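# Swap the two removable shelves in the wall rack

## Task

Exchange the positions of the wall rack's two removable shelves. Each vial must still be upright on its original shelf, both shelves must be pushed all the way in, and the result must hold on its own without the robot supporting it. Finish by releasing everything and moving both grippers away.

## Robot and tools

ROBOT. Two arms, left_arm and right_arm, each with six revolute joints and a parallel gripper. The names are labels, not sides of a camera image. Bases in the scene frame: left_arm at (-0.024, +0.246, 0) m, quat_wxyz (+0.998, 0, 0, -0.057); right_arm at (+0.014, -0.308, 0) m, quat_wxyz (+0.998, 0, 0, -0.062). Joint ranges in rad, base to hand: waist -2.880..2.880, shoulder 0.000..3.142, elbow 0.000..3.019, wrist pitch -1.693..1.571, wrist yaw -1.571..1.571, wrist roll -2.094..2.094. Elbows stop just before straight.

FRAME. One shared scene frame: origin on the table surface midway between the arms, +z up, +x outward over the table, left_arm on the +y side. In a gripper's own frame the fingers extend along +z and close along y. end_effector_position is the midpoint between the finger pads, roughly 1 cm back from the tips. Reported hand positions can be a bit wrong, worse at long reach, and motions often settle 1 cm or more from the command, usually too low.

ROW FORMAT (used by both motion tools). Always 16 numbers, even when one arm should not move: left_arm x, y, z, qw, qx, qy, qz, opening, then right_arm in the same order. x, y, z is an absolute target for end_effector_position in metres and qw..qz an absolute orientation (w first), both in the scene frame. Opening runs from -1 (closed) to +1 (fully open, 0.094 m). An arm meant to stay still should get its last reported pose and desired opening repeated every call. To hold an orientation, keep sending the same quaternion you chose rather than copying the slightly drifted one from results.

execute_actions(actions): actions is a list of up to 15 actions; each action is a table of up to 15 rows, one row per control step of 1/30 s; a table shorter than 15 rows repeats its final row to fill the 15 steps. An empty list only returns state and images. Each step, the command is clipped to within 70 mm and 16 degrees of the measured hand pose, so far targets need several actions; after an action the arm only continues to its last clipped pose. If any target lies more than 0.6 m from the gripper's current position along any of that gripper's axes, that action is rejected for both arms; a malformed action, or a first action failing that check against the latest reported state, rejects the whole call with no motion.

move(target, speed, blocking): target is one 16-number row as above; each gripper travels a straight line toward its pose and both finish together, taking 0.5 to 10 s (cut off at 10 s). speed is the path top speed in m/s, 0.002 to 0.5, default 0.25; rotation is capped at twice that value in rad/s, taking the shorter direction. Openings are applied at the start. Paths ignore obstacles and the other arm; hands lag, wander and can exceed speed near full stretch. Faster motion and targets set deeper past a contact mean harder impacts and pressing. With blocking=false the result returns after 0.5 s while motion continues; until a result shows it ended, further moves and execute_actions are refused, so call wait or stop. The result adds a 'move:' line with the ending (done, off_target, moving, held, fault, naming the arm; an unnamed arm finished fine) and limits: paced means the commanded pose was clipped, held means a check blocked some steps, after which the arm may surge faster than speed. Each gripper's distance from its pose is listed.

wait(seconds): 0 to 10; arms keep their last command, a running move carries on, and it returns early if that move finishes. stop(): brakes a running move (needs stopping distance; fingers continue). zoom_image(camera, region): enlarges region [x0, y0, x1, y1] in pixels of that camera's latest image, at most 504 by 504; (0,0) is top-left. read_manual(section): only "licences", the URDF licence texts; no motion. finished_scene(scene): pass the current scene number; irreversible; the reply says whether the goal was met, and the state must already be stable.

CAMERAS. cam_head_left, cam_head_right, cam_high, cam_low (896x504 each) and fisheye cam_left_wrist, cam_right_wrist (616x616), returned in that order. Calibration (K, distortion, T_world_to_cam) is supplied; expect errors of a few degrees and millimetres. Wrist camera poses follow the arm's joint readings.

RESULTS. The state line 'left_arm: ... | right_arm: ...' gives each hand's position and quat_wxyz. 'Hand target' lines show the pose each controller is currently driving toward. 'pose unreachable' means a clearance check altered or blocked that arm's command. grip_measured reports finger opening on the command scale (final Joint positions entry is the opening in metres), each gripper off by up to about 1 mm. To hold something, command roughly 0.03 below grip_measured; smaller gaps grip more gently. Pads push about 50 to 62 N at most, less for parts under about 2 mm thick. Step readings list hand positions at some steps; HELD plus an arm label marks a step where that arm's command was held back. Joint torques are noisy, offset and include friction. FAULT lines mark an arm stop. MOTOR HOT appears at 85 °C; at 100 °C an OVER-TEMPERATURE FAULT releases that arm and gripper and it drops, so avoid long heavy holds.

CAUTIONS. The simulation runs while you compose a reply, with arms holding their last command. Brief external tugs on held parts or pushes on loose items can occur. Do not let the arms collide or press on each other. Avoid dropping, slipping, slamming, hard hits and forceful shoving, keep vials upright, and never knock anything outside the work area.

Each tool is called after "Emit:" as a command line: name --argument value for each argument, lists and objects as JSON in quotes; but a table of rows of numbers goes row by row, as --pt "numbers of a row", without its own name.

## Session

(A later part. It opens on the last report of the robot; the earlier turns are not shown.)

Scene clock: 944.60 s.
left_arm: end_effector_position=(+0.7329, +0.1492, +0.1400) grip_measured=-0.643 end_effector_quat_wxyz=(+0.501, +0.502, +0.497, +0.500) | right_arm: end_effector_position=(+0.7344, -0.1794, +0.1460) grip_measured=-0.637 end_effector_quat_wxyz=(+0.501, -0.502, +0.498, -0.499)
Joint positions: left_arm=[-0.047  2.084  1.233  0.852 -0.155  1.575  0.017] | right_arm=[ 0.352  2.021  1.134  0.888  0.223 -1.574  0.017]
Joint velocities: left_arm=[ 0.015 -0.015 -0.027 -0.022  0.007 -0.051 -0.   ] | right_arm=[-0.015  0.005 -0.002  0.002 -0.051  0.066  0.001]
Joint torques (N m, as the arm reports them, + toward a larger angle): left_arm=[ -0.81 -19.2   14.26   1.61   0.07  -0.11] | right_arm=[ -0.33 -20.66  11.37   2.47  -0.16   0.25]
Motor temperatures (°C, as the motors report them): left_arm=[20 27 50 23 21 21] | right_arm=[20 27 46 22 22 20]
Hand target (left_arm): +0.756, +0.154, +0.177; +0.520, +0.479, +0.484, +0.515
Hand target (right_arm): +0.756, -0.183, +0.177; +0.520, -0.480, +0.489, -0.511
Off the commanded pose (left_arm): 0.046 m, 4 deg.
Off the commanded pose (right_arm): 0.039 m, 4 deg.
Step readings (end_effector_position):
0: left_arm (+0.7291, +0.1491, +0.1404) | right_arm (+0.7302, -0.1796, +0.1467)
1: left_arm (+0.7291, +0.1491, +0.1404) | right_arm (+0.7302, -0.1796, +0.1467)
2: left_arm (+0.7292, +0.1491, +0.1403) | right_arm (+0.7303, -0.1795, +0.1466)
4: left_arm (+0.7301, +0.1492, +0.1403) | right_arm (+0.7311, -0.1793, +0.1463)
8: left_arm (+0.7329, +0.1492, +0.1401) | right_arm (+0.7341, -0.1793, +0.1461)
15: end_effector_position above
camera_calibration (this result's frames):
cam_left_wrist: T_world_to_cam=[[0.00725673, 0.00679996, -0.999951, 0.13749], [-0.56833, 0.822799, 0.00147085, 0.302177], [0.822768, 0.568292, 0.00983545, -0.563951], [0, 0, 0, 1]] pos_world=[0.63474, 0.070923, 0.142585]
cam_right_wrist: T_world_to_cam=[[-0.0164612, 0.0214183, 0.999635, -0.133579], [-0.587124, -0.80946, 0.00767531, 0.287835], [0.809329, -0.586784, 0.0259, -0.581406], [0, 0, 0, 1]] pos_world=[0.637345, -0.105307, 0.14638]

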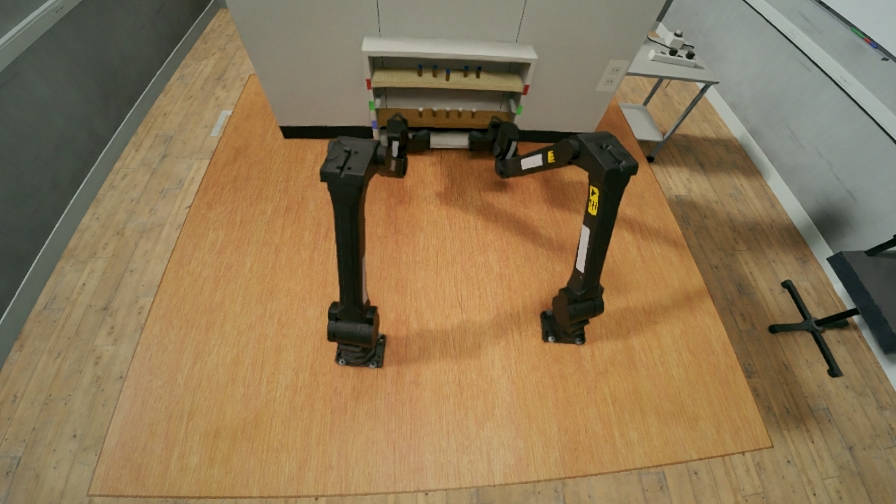

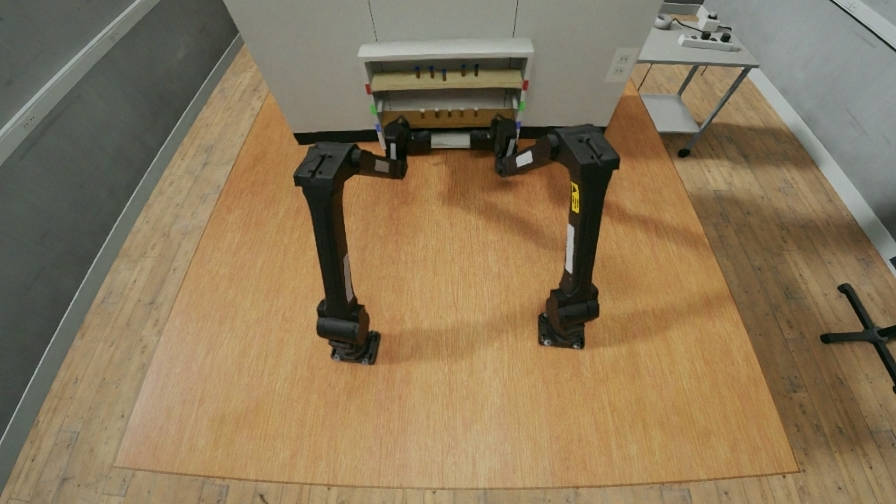

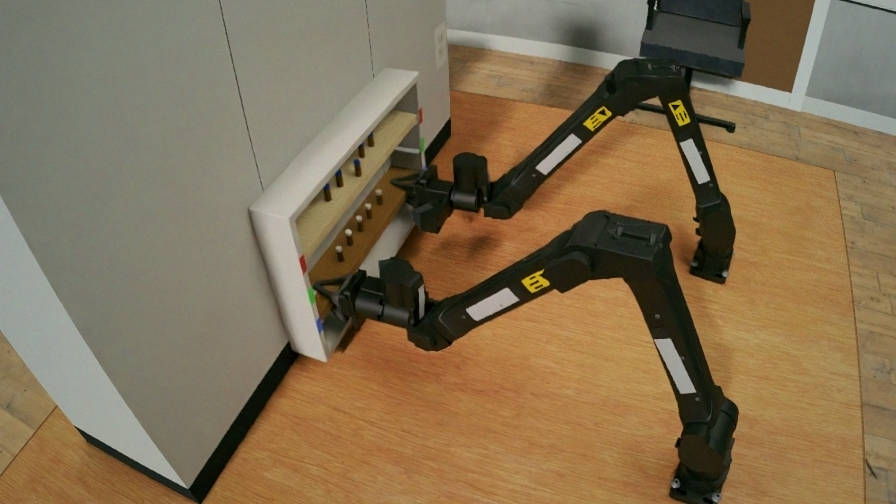

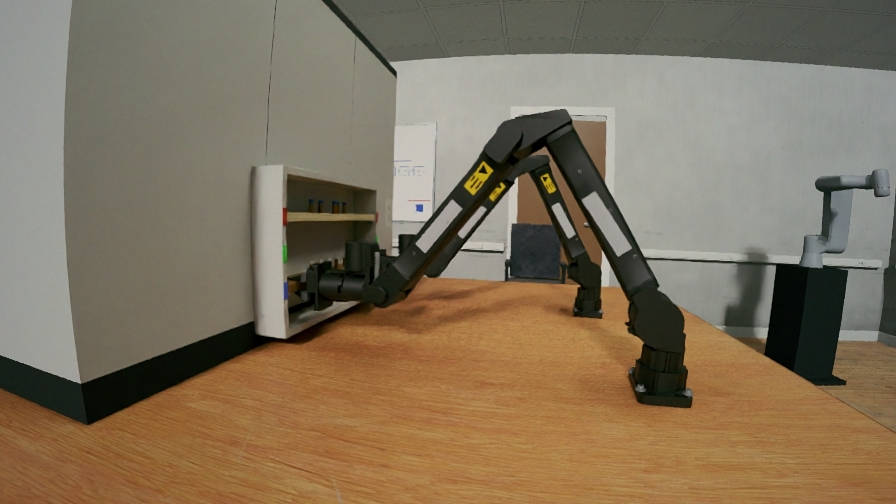

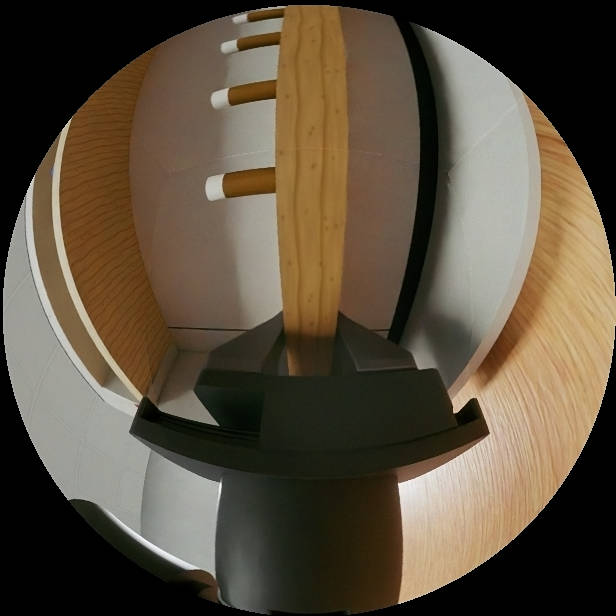

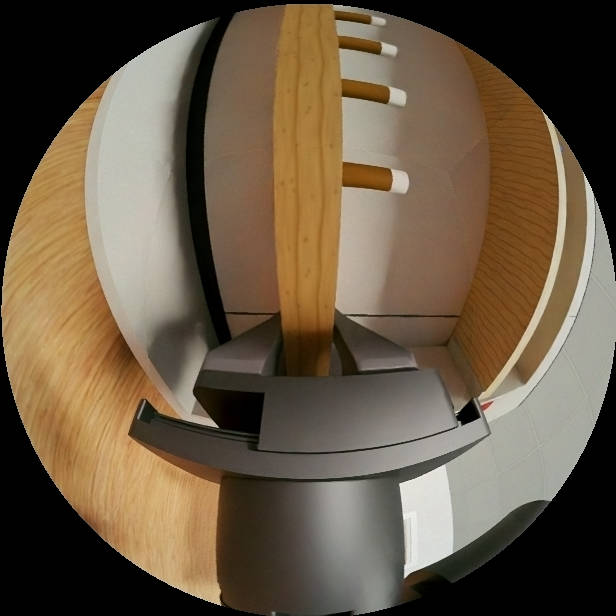

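Emit:
execute_actions --actions '[[[0.7594,0.1531,0.174,0.5201,0.4799,0.4857,0.5143,-0.68,0.7584,-0.1821,0.1735,0.519,-0.481,0.4895,-0.5105,-0.68],[0.7578,0.1528,0.172,0.5192,0.4808,0.4864,0.5136,-0.68,0.7569,-0.182,0.1716,0.518,-0.482,0.49,-0.51,-0.68],[0.7562,0.1526,0.17,0.5183,0.4817,0.4871,0.5129,-0.68,0.7553,-0.1818,0.1696,0.517,-0.483,0.4905,-0.5095,-0.68],[0.7546,0.1524,0.168,0.5174,0.4826,0.4878,0.5122,-0.68,0.7538,-0.1817,0.1677,0.516,-0.484,0.491,-0.509,-0.68],[0.753,0.1522,0.166,0.5165,0.4835,0.4885,0.5115,-0.68,0.7522,-0.1816,0.1657,0.515,-0.485,0.4915,-0.5085,-0.68],[0.7514,0.1519,0.164,0.5156,0.4844,0.4892,0.5108,-0.68,0.7506,-0.1815,0.1638,0.514,-0.486,0.492,-0.508,-0.68],[0.7498,0.1517,0.162,0.5147,0.4853,0.4899,0.5101,-0.68,0.7491,-0.1814,0.1618,0.513,-0.487,0.4925,-0.5075,-0.68],[0.7482,0.1515,0.16,0.5138,0.4862,0.4906,0.5094,-0.68,0.7475,-0.1812,0.1599,0.512,-0.488,0.493,-0.507,-0.68],[0.7466,0.1512,0.158,0.5129,0.4871,0.4913,0.5087,-0.68,0.746,-0.1811,0.158,0.511,-0.489,0.4935,-0.5065,-0.68],[0.745,0.151,0.156,0.512,0.488,0.492,0.508,-0.68,0.7444,-0.181,0.156,0.51,-0.49,0.494,-0.506,-0.68],[0.745,0.151,0.156,0.512,0.488,0.492,0.508,-0.68,0.7444,-0.181,0.156,0.51,-0.49,0.494,-0.506,-0.68],[0.745,0.151,0.156,0.512,0.488,0.492,0.508,-0.66,0.7444,-0.181,0.156,0.51,-0.49,0.494,-0.506,-0.66],[0.745,0.151,0.156,0.512,0.488,0.492,0.508,-0.63,0.7444,-0.181,0.156,0.51,-0.49,0.494,-0.506,-0.63],[0.745,0.151,0.156,0.512,0.488,0.492,0.508,-0.59,0.7444,-0.181,0.156,0.51,-0.49,0.494,-0.506,-0.59],[0.745,0.151,0.156,0.512,0.488,0.492,0.508,-0.52,0.7444,-0.181,0.156,0.51,-0.49,0.494,-0.506,-0.52]],[[0.745,0.151,0.156,0.512,0.488,0.492,0.508,-0.42,0.7444,-0.181,0.156,0.51,-0.49,0.494,-0.506,-0.42],[0.745,0.151,0.156,0.512,0.488,0.492,0.508,-0.3,0.7444,-0.181,0.156,0.51,-0.49,0.494,-0.506,-0.3],[0.745,0.151,0.156,0.512,0.488,0.492,0.508,-0.18,0.7444,-0.181,0.156,0.51,-0.49,0.494,-0.506,-0.18],[0.745,0.151,0.156,0.512,0.488,0.492,0.508,-0.06,0.7444,-0.181,0.156,0.51,-0.49,0.494,-0.506,-0.06],[0.745,0.151,0.156,0.512,0.488,0.492,0.508,0.06,0.7444,-0.181,0.156,0.51,-0.49,0.494,-0.506,0.06],[0.745,0.151,0.156,0.512,0.488,0.492,0.508,0.15,0.7444,-0.181,0.156,0.51,-0.49,0.494,-0.506,0.15],[0.745,0.151,0.156,0.512,0.488,0.492,0.508,0.2,0.7444,-0.181,0.156,0.51,-0.49,0.494,-0.506,0.2],[0.7425,0.1502,0.158,0.5128,0.4872,0.4913,0.5087,0.2,0.7421,-0.1804,0.1557,0.5099,-0.4901,0.4941,-0.5059,0.2],[0.74,0.1495,0.16,0.5137,0.4863,0.4907,0.5093,0.2,0.7398,-0.1798,0.1555,0.5098,-0.4902,0.4942,-0.5058,0.2],[0.7375,0.1488,0.162,0.5145,0.4855,0.49,0.51,0.2,0.7375,-0.1791,0.1552,0.5096,-0.4904,0.4944,-0.5056,0.2],[0.735,0.148,0.164,0.5153,0.4847,0.4893,0.5107,0.2,0.7352,-0.1785,0.155,0.5095,-0.4905,0.4945,-0.5055,0.2],[0.7325,0.1472,0.166,0.5162,0.4838,0.4887,0.5113,0.2,0.7329,-0.1779,0.1547,0.5094,-0.4906,0.4946,-0.5054,0.2],[0.73,0.1465,0.168,0.517,0.483,0.488,0.512,0.2,0.7306,-0.1772,0.1545,0.5092,-0.4908,0.4948,-0.5052,0.2],[0.7275,0.1458,0.17,0.5179,0.4821,0.4874,0.5126,0.2,0.7283,-0.1766,0.1542,0.5091,-0.4909,0.4949,-0.5051,0.2],[0.725,0.145,0.172,0.5187,0.4813,0.4867,0.5133,0.2,0.726,-0.176,0.154,0.509,-0.491,0.495,-0.505,0.2]]]'

Scene clock: 985.73 s.
left_arm: end_effector_position=(+0.7316, +0.1514, +0.1390) grip_measured=+0.198 end_effector_quat_wxyz=(+0.498, +0.499, +0.500, +0.503) | right_arm: end_effector_position=(+0.7341, -0.1814, +0.1478) grip_measured=+0.197 end_effector_quat_wxyz=(+0.501, -0.496, +0.499, -0.504)
Joint positions: left_arm=[-0.047  2.083  1.228  0.856 -0.166  1.575  0.056] | right_arm=[ 0.352  2.021  1.133  0.899  0.234 -1.574  0.056]
Joint velocities: left_arm=[-0.015 -0.034 -0.1    0.09  -0.051  0.022 -0.   ] | right_arm=[-0.015 -0.034 -0.051  0.1   -0.022  0.022 -0.   ]
Joint torques (N m, as the arm reports them, + toward a larger angle): left_arm=[ -1.91 -23.29   6.87   3.08  -0.25  -0.11] | right_arm=[  1.17 -23.09   4.92   3.44   0.4    0.22]
Motor temperatures (°C, as the motors report them): left_arm=[20 27 51 23 21 21] | right_arm=[20 27 47 22 22 20]
Hand target (left_arm): +0.726, +0.145, +0.171; +0.518, +0.481, +0.487, +0.513
Hand target (right_arm): +0.726, -0.176, +0.154; +0.509, -0.491, +0.495, -0.505
Off the commanded pose (left_arm): 0.034 m, 4 deg.
Off the commanded pose (right_arm): 0.012 m, 1 deg.
Step readings (end_effector_position; steps 1 to 15: 1st action; 16 to 30: 2nd action):
0: left_arm (+0.7329, +0.1492, +0.1400) | right_arm (+0.7344, -0.1794, +0.1460)
1: left_arm (+0.7329, +0.1492, +0.1400) | right_arm (+0.7344, -0.1794, +0.1460)
2: left_arm (+0.7329, +0.1492, +0.1400) | right_arm (+0.7344, -0.1794, +0.1460)
4: left_arm (+0.7329, +0.1492, +0.1400) | right_arm (+0.7344, -0.1794, +0.1460)
8: left_arm (+0.7329, +0.1492, +0.1400) | right_arm (+0.7344, -0.1794, +0.1460)
15: left_arm (+0.7329, +0.1493, +0.1397) | right_arm (+0.7345, -0.1794, +0.1452)
16: left_arm (+0.7329, +0.1493, +0.1397) | right_arm (+0.7345, -0.1794, +0.1452)
17: left_arm (+0.7329, +0.1493, +0.1397) | right_arm (+0.7345, -0.1794, +0.1452)
19: left_arm (+0.7329, +0.1493, +0.1397) | right_arm (+0.7345, -0.1794, +0.1452)
23: left_arm (+0.7329, +0.1493, +0.1397) | right_arm (+0.7345, -0.1794, +0.1452)
30: end_effector_position above
camera_calibration (this result's frames):
cam_left_wrist: T_world_to_cam=[[0.00679725, 0.0069334, -0.999953, 0.136746], [-0.57802, 0.816021, 0.00172893, 0.307671], [0.815994, 0.577981, 0.00955434, -0.560617], [0, 0, 0, 1]] pos_world=[0.63437, 0.0720121, 0.141564]
cam_right_wrist: T_world_to_cam=[[-0.0255048, 0.0194246, 0.999486, -0.129088], [-0.59608, -0.802925, 0.000393803, 0.294859], [0.80252, -0.595764, 0.0320571, -0.579884], [0, 0, 0, 1]] pos_world=[0.637836, -0.106217, 0.147495]

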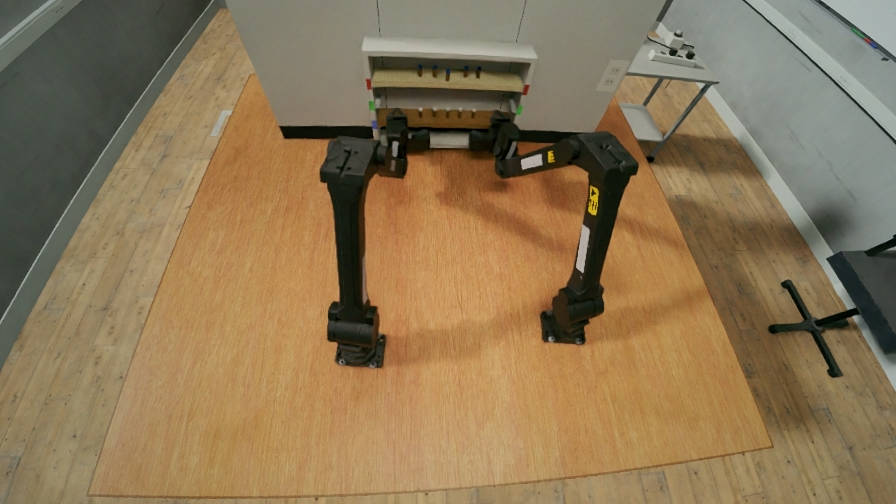

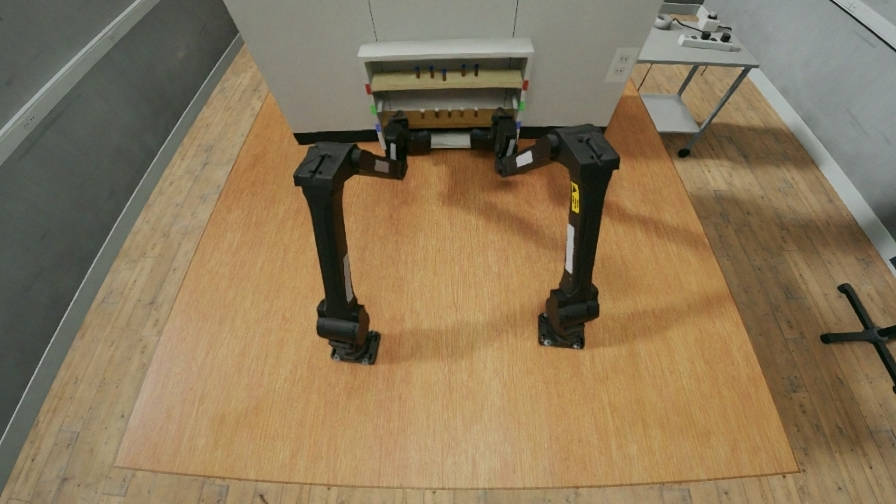

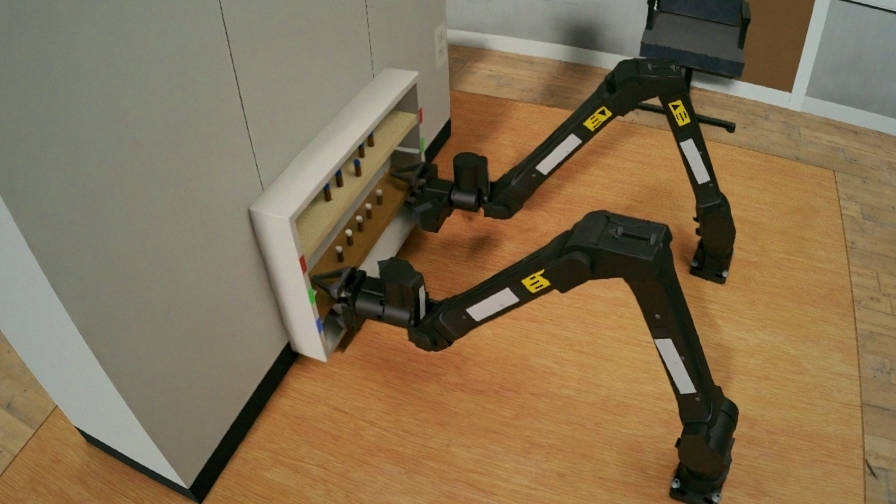

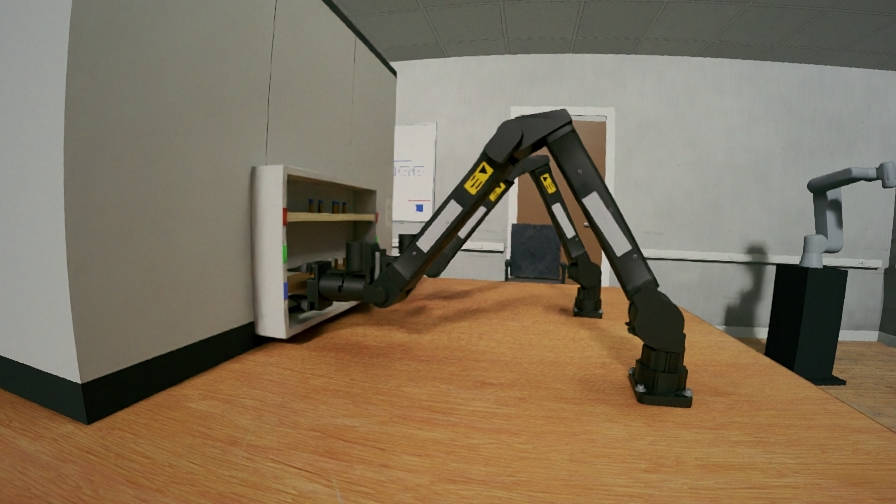

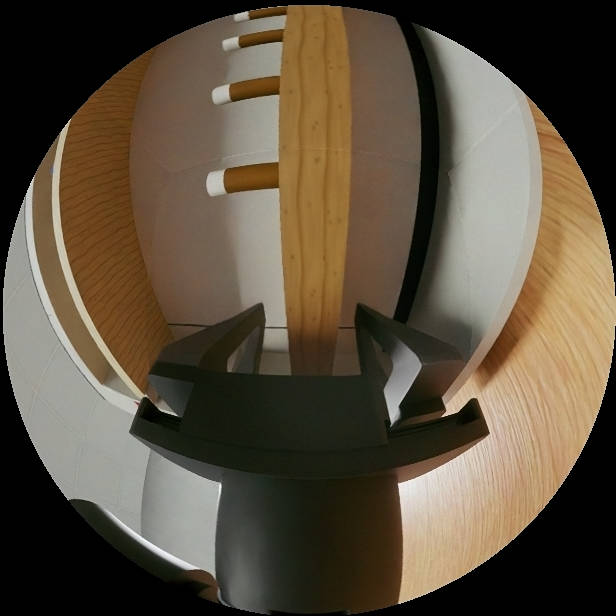

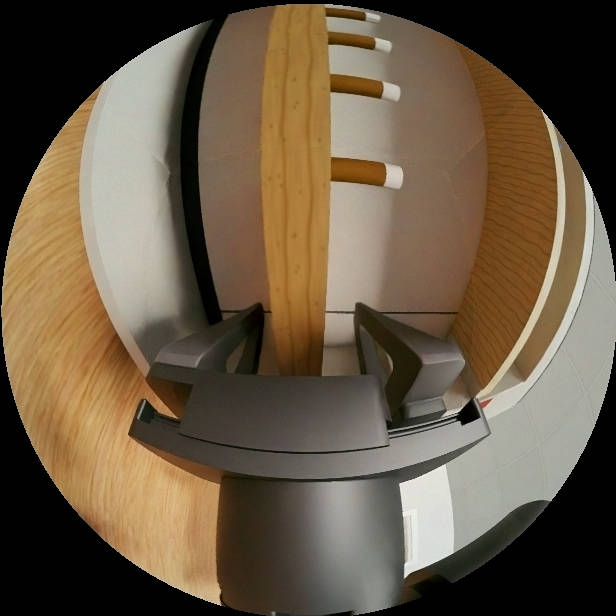

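Emit:
execute_actions --actions '[[[0.723,0.145,0.1715,0.5187,0.4813,0.4867,0.5133,0.2,0.724,-0.176,0.153,0.509,-0.491,0.495,-0.505,0.2],[0.72,0.145,0.171,0.5187,0.4813,0.4867,0.5133,0.2,0.721,-0.176,0.152,0.509,-0.491,0.495,-0.505,0.2],[0.716,0.145,0.171,0.5187,0.4813,0.4867,0.5133,0.2,0.717,-0.176,0.151,0.509,-0.491,0.495,-0.505,0.2],[0.711,0.145,0.171,0.5187,0.4813,0.4867,0.5133,0.2,0.712,-0.176,0.151,0.509,-0.491,0.495,-0.505,0.2],[0.706,0.145,0.171,0.5187,0.4813,0.4867,0.5133,0.2,0.707,-0.176,0.151,0.509,-0.491,0.495,-0.505,0.2],[0.701,0.145,0.171,0.5187,0.4813,0.4867,0.5133,0.2,0.702,-0.176,0.151,0.509,-0.491,0.495,-0.505,0.2],[0.696,0.145,0.171,0.5187,0.4813,0.4867,0.5133,0.2,0.697,-0.176,0.151,0.509,-0.491,0.495,-0.505,0.2],[0.691,0.145,0.171,0.5187,0.4813,0.4867,0.5133,0.2,0.692,-0.176,0.151,0.509,-0.491,0.495,-0.505,0.2],[0.685,0.145,0.171,0.5187,0.4813,0.4867,0.5133,0.2,0.686,-0.176,0.151,0.509,-0.491,0.495,-0.505,0.2],[0.679,0.145,0.171,0.5187,0.4813,0.4867,0.5133,0.2,0.68,-0.176,0.151,0.509,-0.491,0.495,-0.505,0.2],[0.673,0.145,0.171,0.5187,0.4813,0.4867,0.5133,0.2,0.674,-0.176,0.151,0.509,-0.491,0.495,-0.505,0.2],[0.666,0.145,0.171,0.5187,0.4813,0.4867,0.5133,0.2,0.667,-0.176,0.151,0.509,-0.491,0.495,-0.505,0.2],[0.659,0.145,0.171,0.5187,0.4813,0.4867,0.5133,0.2,0.66,-0.176,0.151,0.509,-0.491,0.495,-0.505,0.2],[0.651,0.145,0.171,0.5187,0.4813,0.4867,0.5133,0.2,0.652,-0.176,0.151,0.509,-0.491,0.495,-0.505,0.2],[0.643,0.145,0.171,0.5187,0.4813,0.4867,0.5133,0.2,0.644,-0.176,0.152,0.509,-0.491,0.495,-0.505,0.2]],[[0.634,0.146,0.172,0.5187,0.4813,0.4867,0.5133,0.2,0.635,-0.177,0.153,0.509,-0.491,0.495,-0.505,0.2],[0.625,0.147,0.173,0.5187,0.4813,0.4867,0.5133,0.2,0.626,-0.179,0.155,0.509,-0.491,0.495,-0.505,0.2],[0.616,0.148,0.175,0.5187,0.4813,0.4867,0.5133,0.2,0.617,-0.181,0.157,0.509,-0.491,0.495,-0.505,0.2],[0.607,0.149,0.177,0.5187,0.4813,0.4867,0.5133,0.2,0.608,-0.183,0.159,0.509,-0.491,0.495,-0.505,0.2],[0.598,0.15,0.179,0.5187,0.4813,0.4867,0.5133,0.2,0.599,-0.185,0.161,0.509,-0.491,0.495,-0.505,0.2],[0.589,0.151,0.181,0.5187,0.4813,0.4867,0.5133,0.2,0.59,-0.187,0.163,0.509,-0.491,0.495,-0.505,0.2],[0.58,0.152,0.183,0.5187,0.4813,0.4867,0.5133,0.2,0.581,-0.189,0.165,0.509,-0.491,0.495,-0.505,0.2],[0.571,0.153,0.185,0.5187,0.4813,0.4867,0.5133,0.2,0.572,-0.191,0.167,0.509,-0.491,0.495,-0.505,0.2],[0.562,0.154,0.187,0.5187,0.4813,0.4867,0.5133,0.2,0.563,-0.193,0.169,0.509,-0.491,0.495,-0.505,0.2],[0.553,0.155,0.189,0.5187,0.4813,0.4867,0.5133,0.2,0.554,-0.195,0.171,0.509,-0.491,0.495,-0.505,0.2],[0.545,0.156,0.191,0.5187,0.4813,0.4867,0.5133,0.2,0.546,-0.197,0.173,0.509,-0.491,0.495,-0.505,0.2],[0.537,0.157,0.193,0.5187,0.4813,0.4867,0.5133,0.2,0.538,-0.199,0.175,0.509,-0.491,0.495,-0.505,0.2],[0.53,0.158,0.195,0.5187,0.4813,0.4867,0.5133,0.2,0.531,-0.201,0.177,0.509,-0.491,0.495,-0.505,0.2],[0.523,0.159,0.197,0.5187,0.4813,0.4867,0.5133,0.2,0.524,-0.203,0.179,0.509,-0.491,0.495,-0.505,0.2],[0.517,0.16,0.198,0.5187,0.4813,0.4867,0.5133,0.2,0.518,-0.204,0.18,0.509,-0.491,0.495,-0.505,0.2]],[[0.511,0.16,0.199,0.5187,0.4813,0.4867,0.5133,0.2,0.512,-0.205,0.181,0.509,-0.491,0.495,-0.505,0.2],[0.506,0.16,0.2,0.5187,0.4813,0.4867,0.5133,0.2,0.507,-0.206,0.182,0.509,-0.491,0.495,-0.505,0.2],[0.502,0.16,0.2,0.5187,0.4813,0.4867,0.5133,0.2,0.503,-0.206,0.182,0.509,-0.491,0.495,-0.505,0.2],[0.499,0.16,0.2,0.5187,0.4813,0.4867,0.5133,0.2,0.5,-0.206,0.182,0.509,-0.491,0.495,-0.505,0.2],[0.497,0.16,0.2,0.5187,0.4813,0.4867,0.5133,0.2,0.498,-0.206,0.182,0.509,-0.491,0.495,-0.505,0.2],[0.496,0.16,0.2,0.5187,0.4813,0.4867,0.5133,0.2,0.497,-0.206,0.182,0.509,-0.491,0.495,-0.505,0.2]]]'

Emit:
zoom_image --camera "cam_high" --region '[240, 60, 470, 370]'

Emit:
zoom_image --camera "cam_low" --region '[240, 150, 420, 350]'

Scene clock: 1024.33 s.
left_arm: end_effector_position=(+0.4983, +0.1630, +0.1869) grip_measured=+0.198 end_effector_quat_wxyz=(+0.506, +0.492, +0.495, +0.507) | right_arm: end_effector_position=(+0.5013, -0.2089, +0.1820) grip_measured=+0.197 end_effector_quat_wxyz=(+0.505, -0.492, +0.497, -0.506)
Joint positions: left_arm=[-0.118  1.574  0.54   1.061 -0.235  1.575  0.056] | right_arm=[ 0.431  1.528  0.458  1.093  0.313 -1.574  0.056]
Joint velocities: left_arm=[-0.015 -0.015 -0.007 -0.007  0.007 -0.022 -0.001] | right_arm=[-0.015 -0.024  0.002 -0.012 -0.051 -0.022 -0.001]
Joint torques (N m, as the arm reports them, + toward a larger angle): left_arm=[ -1.67 -11.66   6.07   2.98  -0.31  -0.05] | right_arm=[  0.98 -10.45   4.51   3.24   0.39   0.18]
Motor temperatures (°C, as the motors report them): left_arm=[20 28 45 24 21 21] | right_arm=[20 27 40 22 22 20]
Hand target (left_arm): +0.496, +0.161, +0.200; +0.518, +0.481, +0.486, +0.513
Hand target (right_arm): +0.497, -0.206, +0.182; +0.509, -0.491, +0.495, -0.505
Off the commanded pose (left_arm): 0.014 m, 2 deg.
Off the commanded pose (right_arm): 0.005 m, 0 deg.
Step readings (end_effector_position; steps 1 to 15: 1st action; 16 to 30: 2nd action; 31 to 45: 3rd action):
0: left_arm (+0.7282, +0.1514, +0.1368) | right_arm (+0.7314, -0.1824, +0.1471)
1: left_arm (+0.7279, +0.1514, +0.1367) | right_arm (+0.7312, -0.1825, +0.1470)
2: left_arm (+0.7272, +0.1517, +0.1366) | right_arm (+0.7304, -0.1825, +0.1471)
4: left_arm (+0.7228, +0.1524, +0.1361) | right_arm (+0.7260, -0.1838, +0.1461)
8: left_arm (+0.7047, +0.1535, +0.1337) | right_arm (+0.7076, -0.1857, +0.1408)
15: left_arm (+0.6619, +0.1526, +0.1361) | right_arm (+0.6645, -0.1837, +0.1399)
16: left_arm (+0.6542, +0.1527, +0.1367) | right_arm (+0.6568, -0.1834, +0.1405)
17: left_arm (+0.6461, +0.1524, +0.1375) | right_arm (+0.6486, -0.1832, +0.1411)
19: left_arm (+0.6285, +0.1528, +0.1393) | right_arm (+0.6307, -0.1836, +0.1430)
23: left_arm (+0.5923, +0.1561, +0.1470) | right_arm (+0.5943, -0.1903, +0.1519)
30: left_arm (+0.5334, +0.1647, +0.1715) | right_arm (+0.5357, -0.2068, +0.1715)
31: left_arm (+0.5265, +0.1657, +0.1749) | right_arm (+0.5288, -0.2087, +0.1739)
32: left_arm (+0.5202, +0.1665, +0.1781) | right_arm (+0.5224, -0.2099, +0.1761)
34: left_arm (+0.5094, +0.1665, +0.1832) | right_arm (+0.5118, -0.2117, +0.1800)
38: left_arm (+0.4988, +0.1636, +0.1872) | right_arm (+0.5017, -0.2098, +0.1823)
45: end_effector_position above
camera_calibration (this result's frames):
cam_left_wrist: T_world_to_cam=[[0.0320445, 0.000912332, -0.999486, 0.174534], [-0.575949, 0.817294, -0.0177195, 0.165717], [0.816858, 0.57622, 0.0267153, -0.380767], [0, 0, 0, 1]] pos_world=[0.400884, 0.083807, 0.187553]
cam_right_wrist: T_world_to_cam=[[-0.0372735, 0.0148107, 0.999195, -0.16367], [-0.596014, -0.802907, -0.0103322, 0.135913], [0.802108, -0.59592, 0.0387546, -0.411518], [0, 0, 0, 1]] pos_world=[0.404988, -0.133682, 0.18089]

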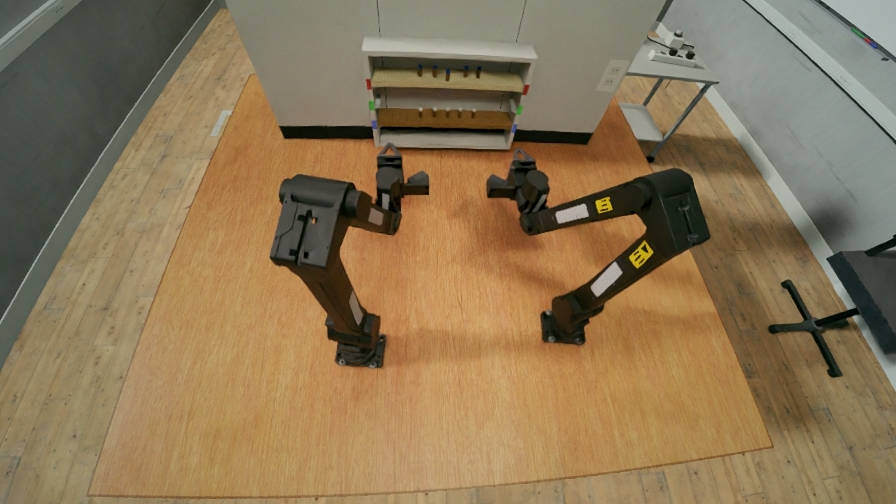

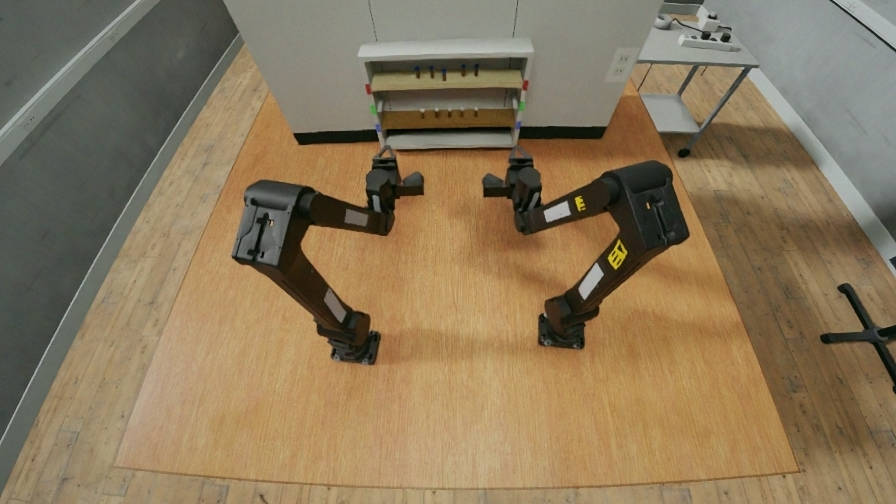

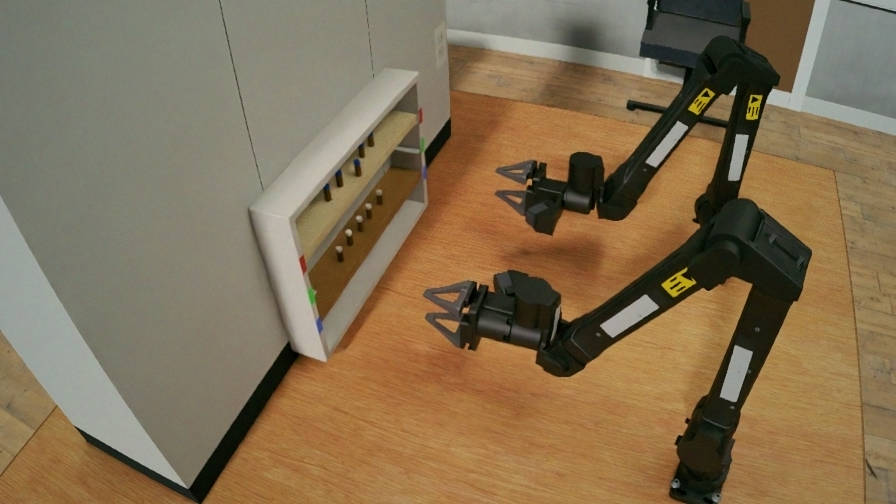

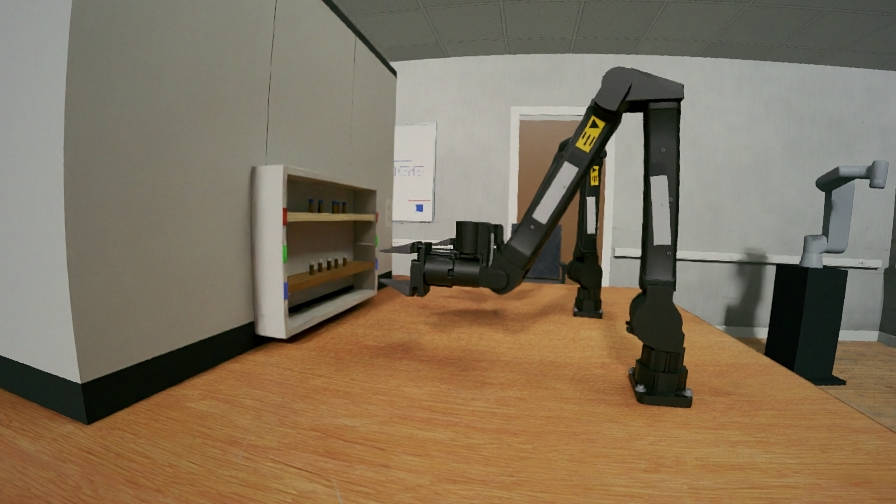

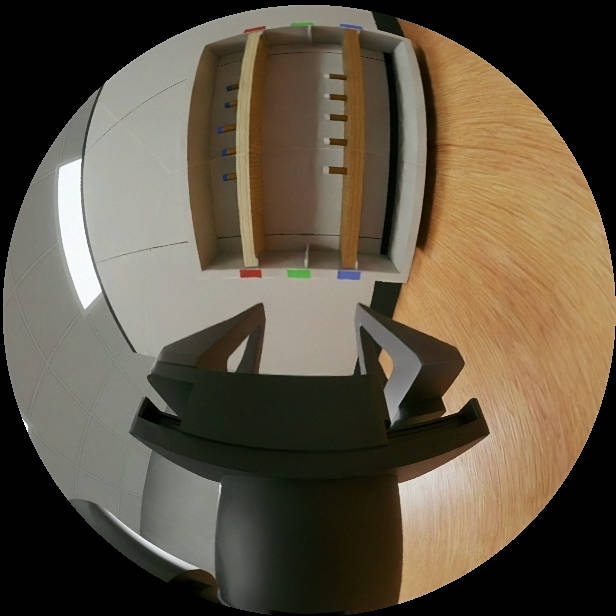

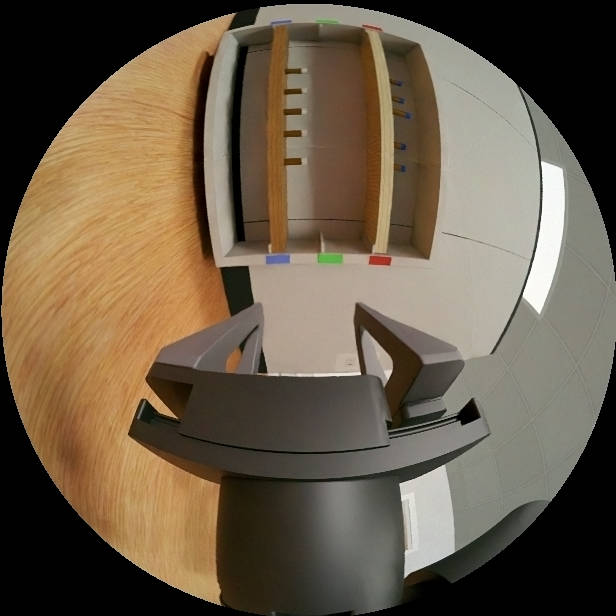

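Region (240, 60, 470, 370) of cam_high's 896x504 image, scaled by 1.626, with more detail than that image has; it fills the left 374 columns of this view, and the rest is white.

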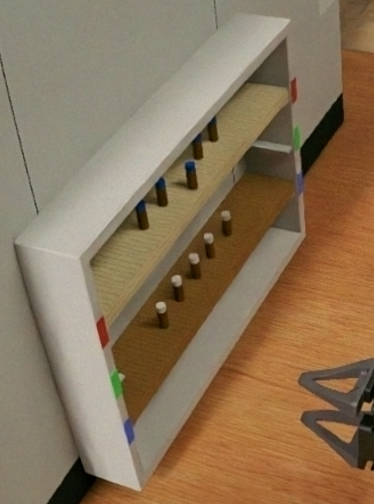

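Region (240, 150, 420, 350) of cam_low's 896x504 image, scaled by 2.520, with more detail than that image has; it fills the left 454 columns of this view, and the rest is white.

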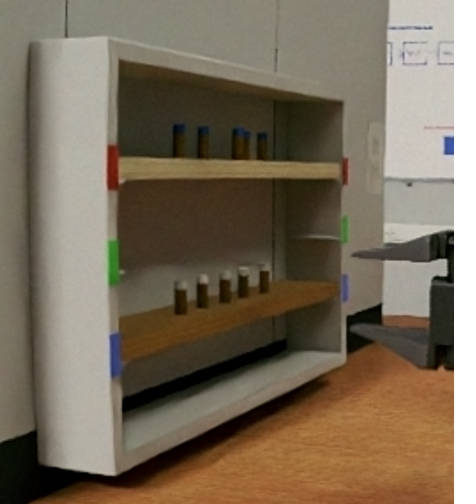

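Emit:
zoom_image --camera "cam_left_wrist" --region '[220, 220, 380, 290]'

Emit:
zoom_image --camera "cam_right_wrist" --region '[250, 205, 410, 275]'

Region (220, 220, 380, 290) of cam_left_wrist's 616x616 image, scaled by 3.150, with more detail than that image has; it fills the top 220 rows of this view, and the rest is white.

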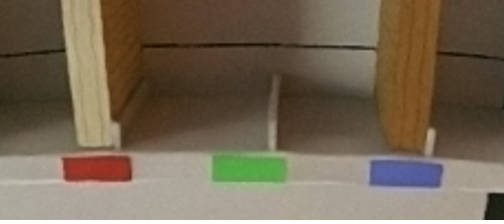

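Region (250, 205, 410, 275) of cam_right_wrist's 616x616 image, scaled by 3.150, with more detail than that image has; it fills the top 220 rows of this view, and the rest is white.

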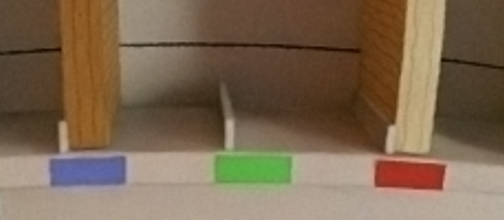

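Emit:
zoom_image --camera "cam_high" --region '[370, 95, 440, 195]'

Emit:
zoom_image --camera "cam_head_left" --region '[360, 50, 540, 140]'

Region (370, 95, 440, 195) of cam_high's 896x504 image, scaled by 5.040, with more detail than that image has; it fills the left 353 columns of this view, and the rest is white.

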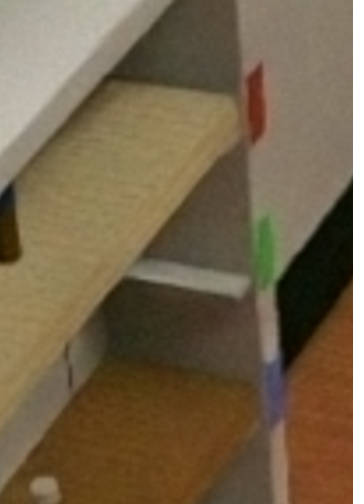

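Region (360, 50, 540, 140) of cam_head_left's 896x504 image, scaled by 2.800, with more detail than that image has.

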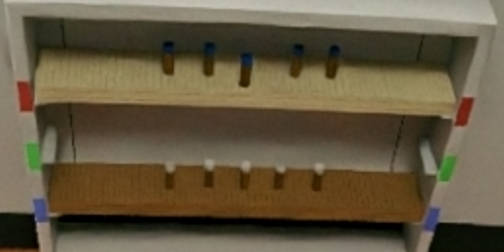

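Both shelves are seated against the back of the rack and all 10 vials are upright.

Emit:
finished_scene --scene 2

The scene is finished: the task was done.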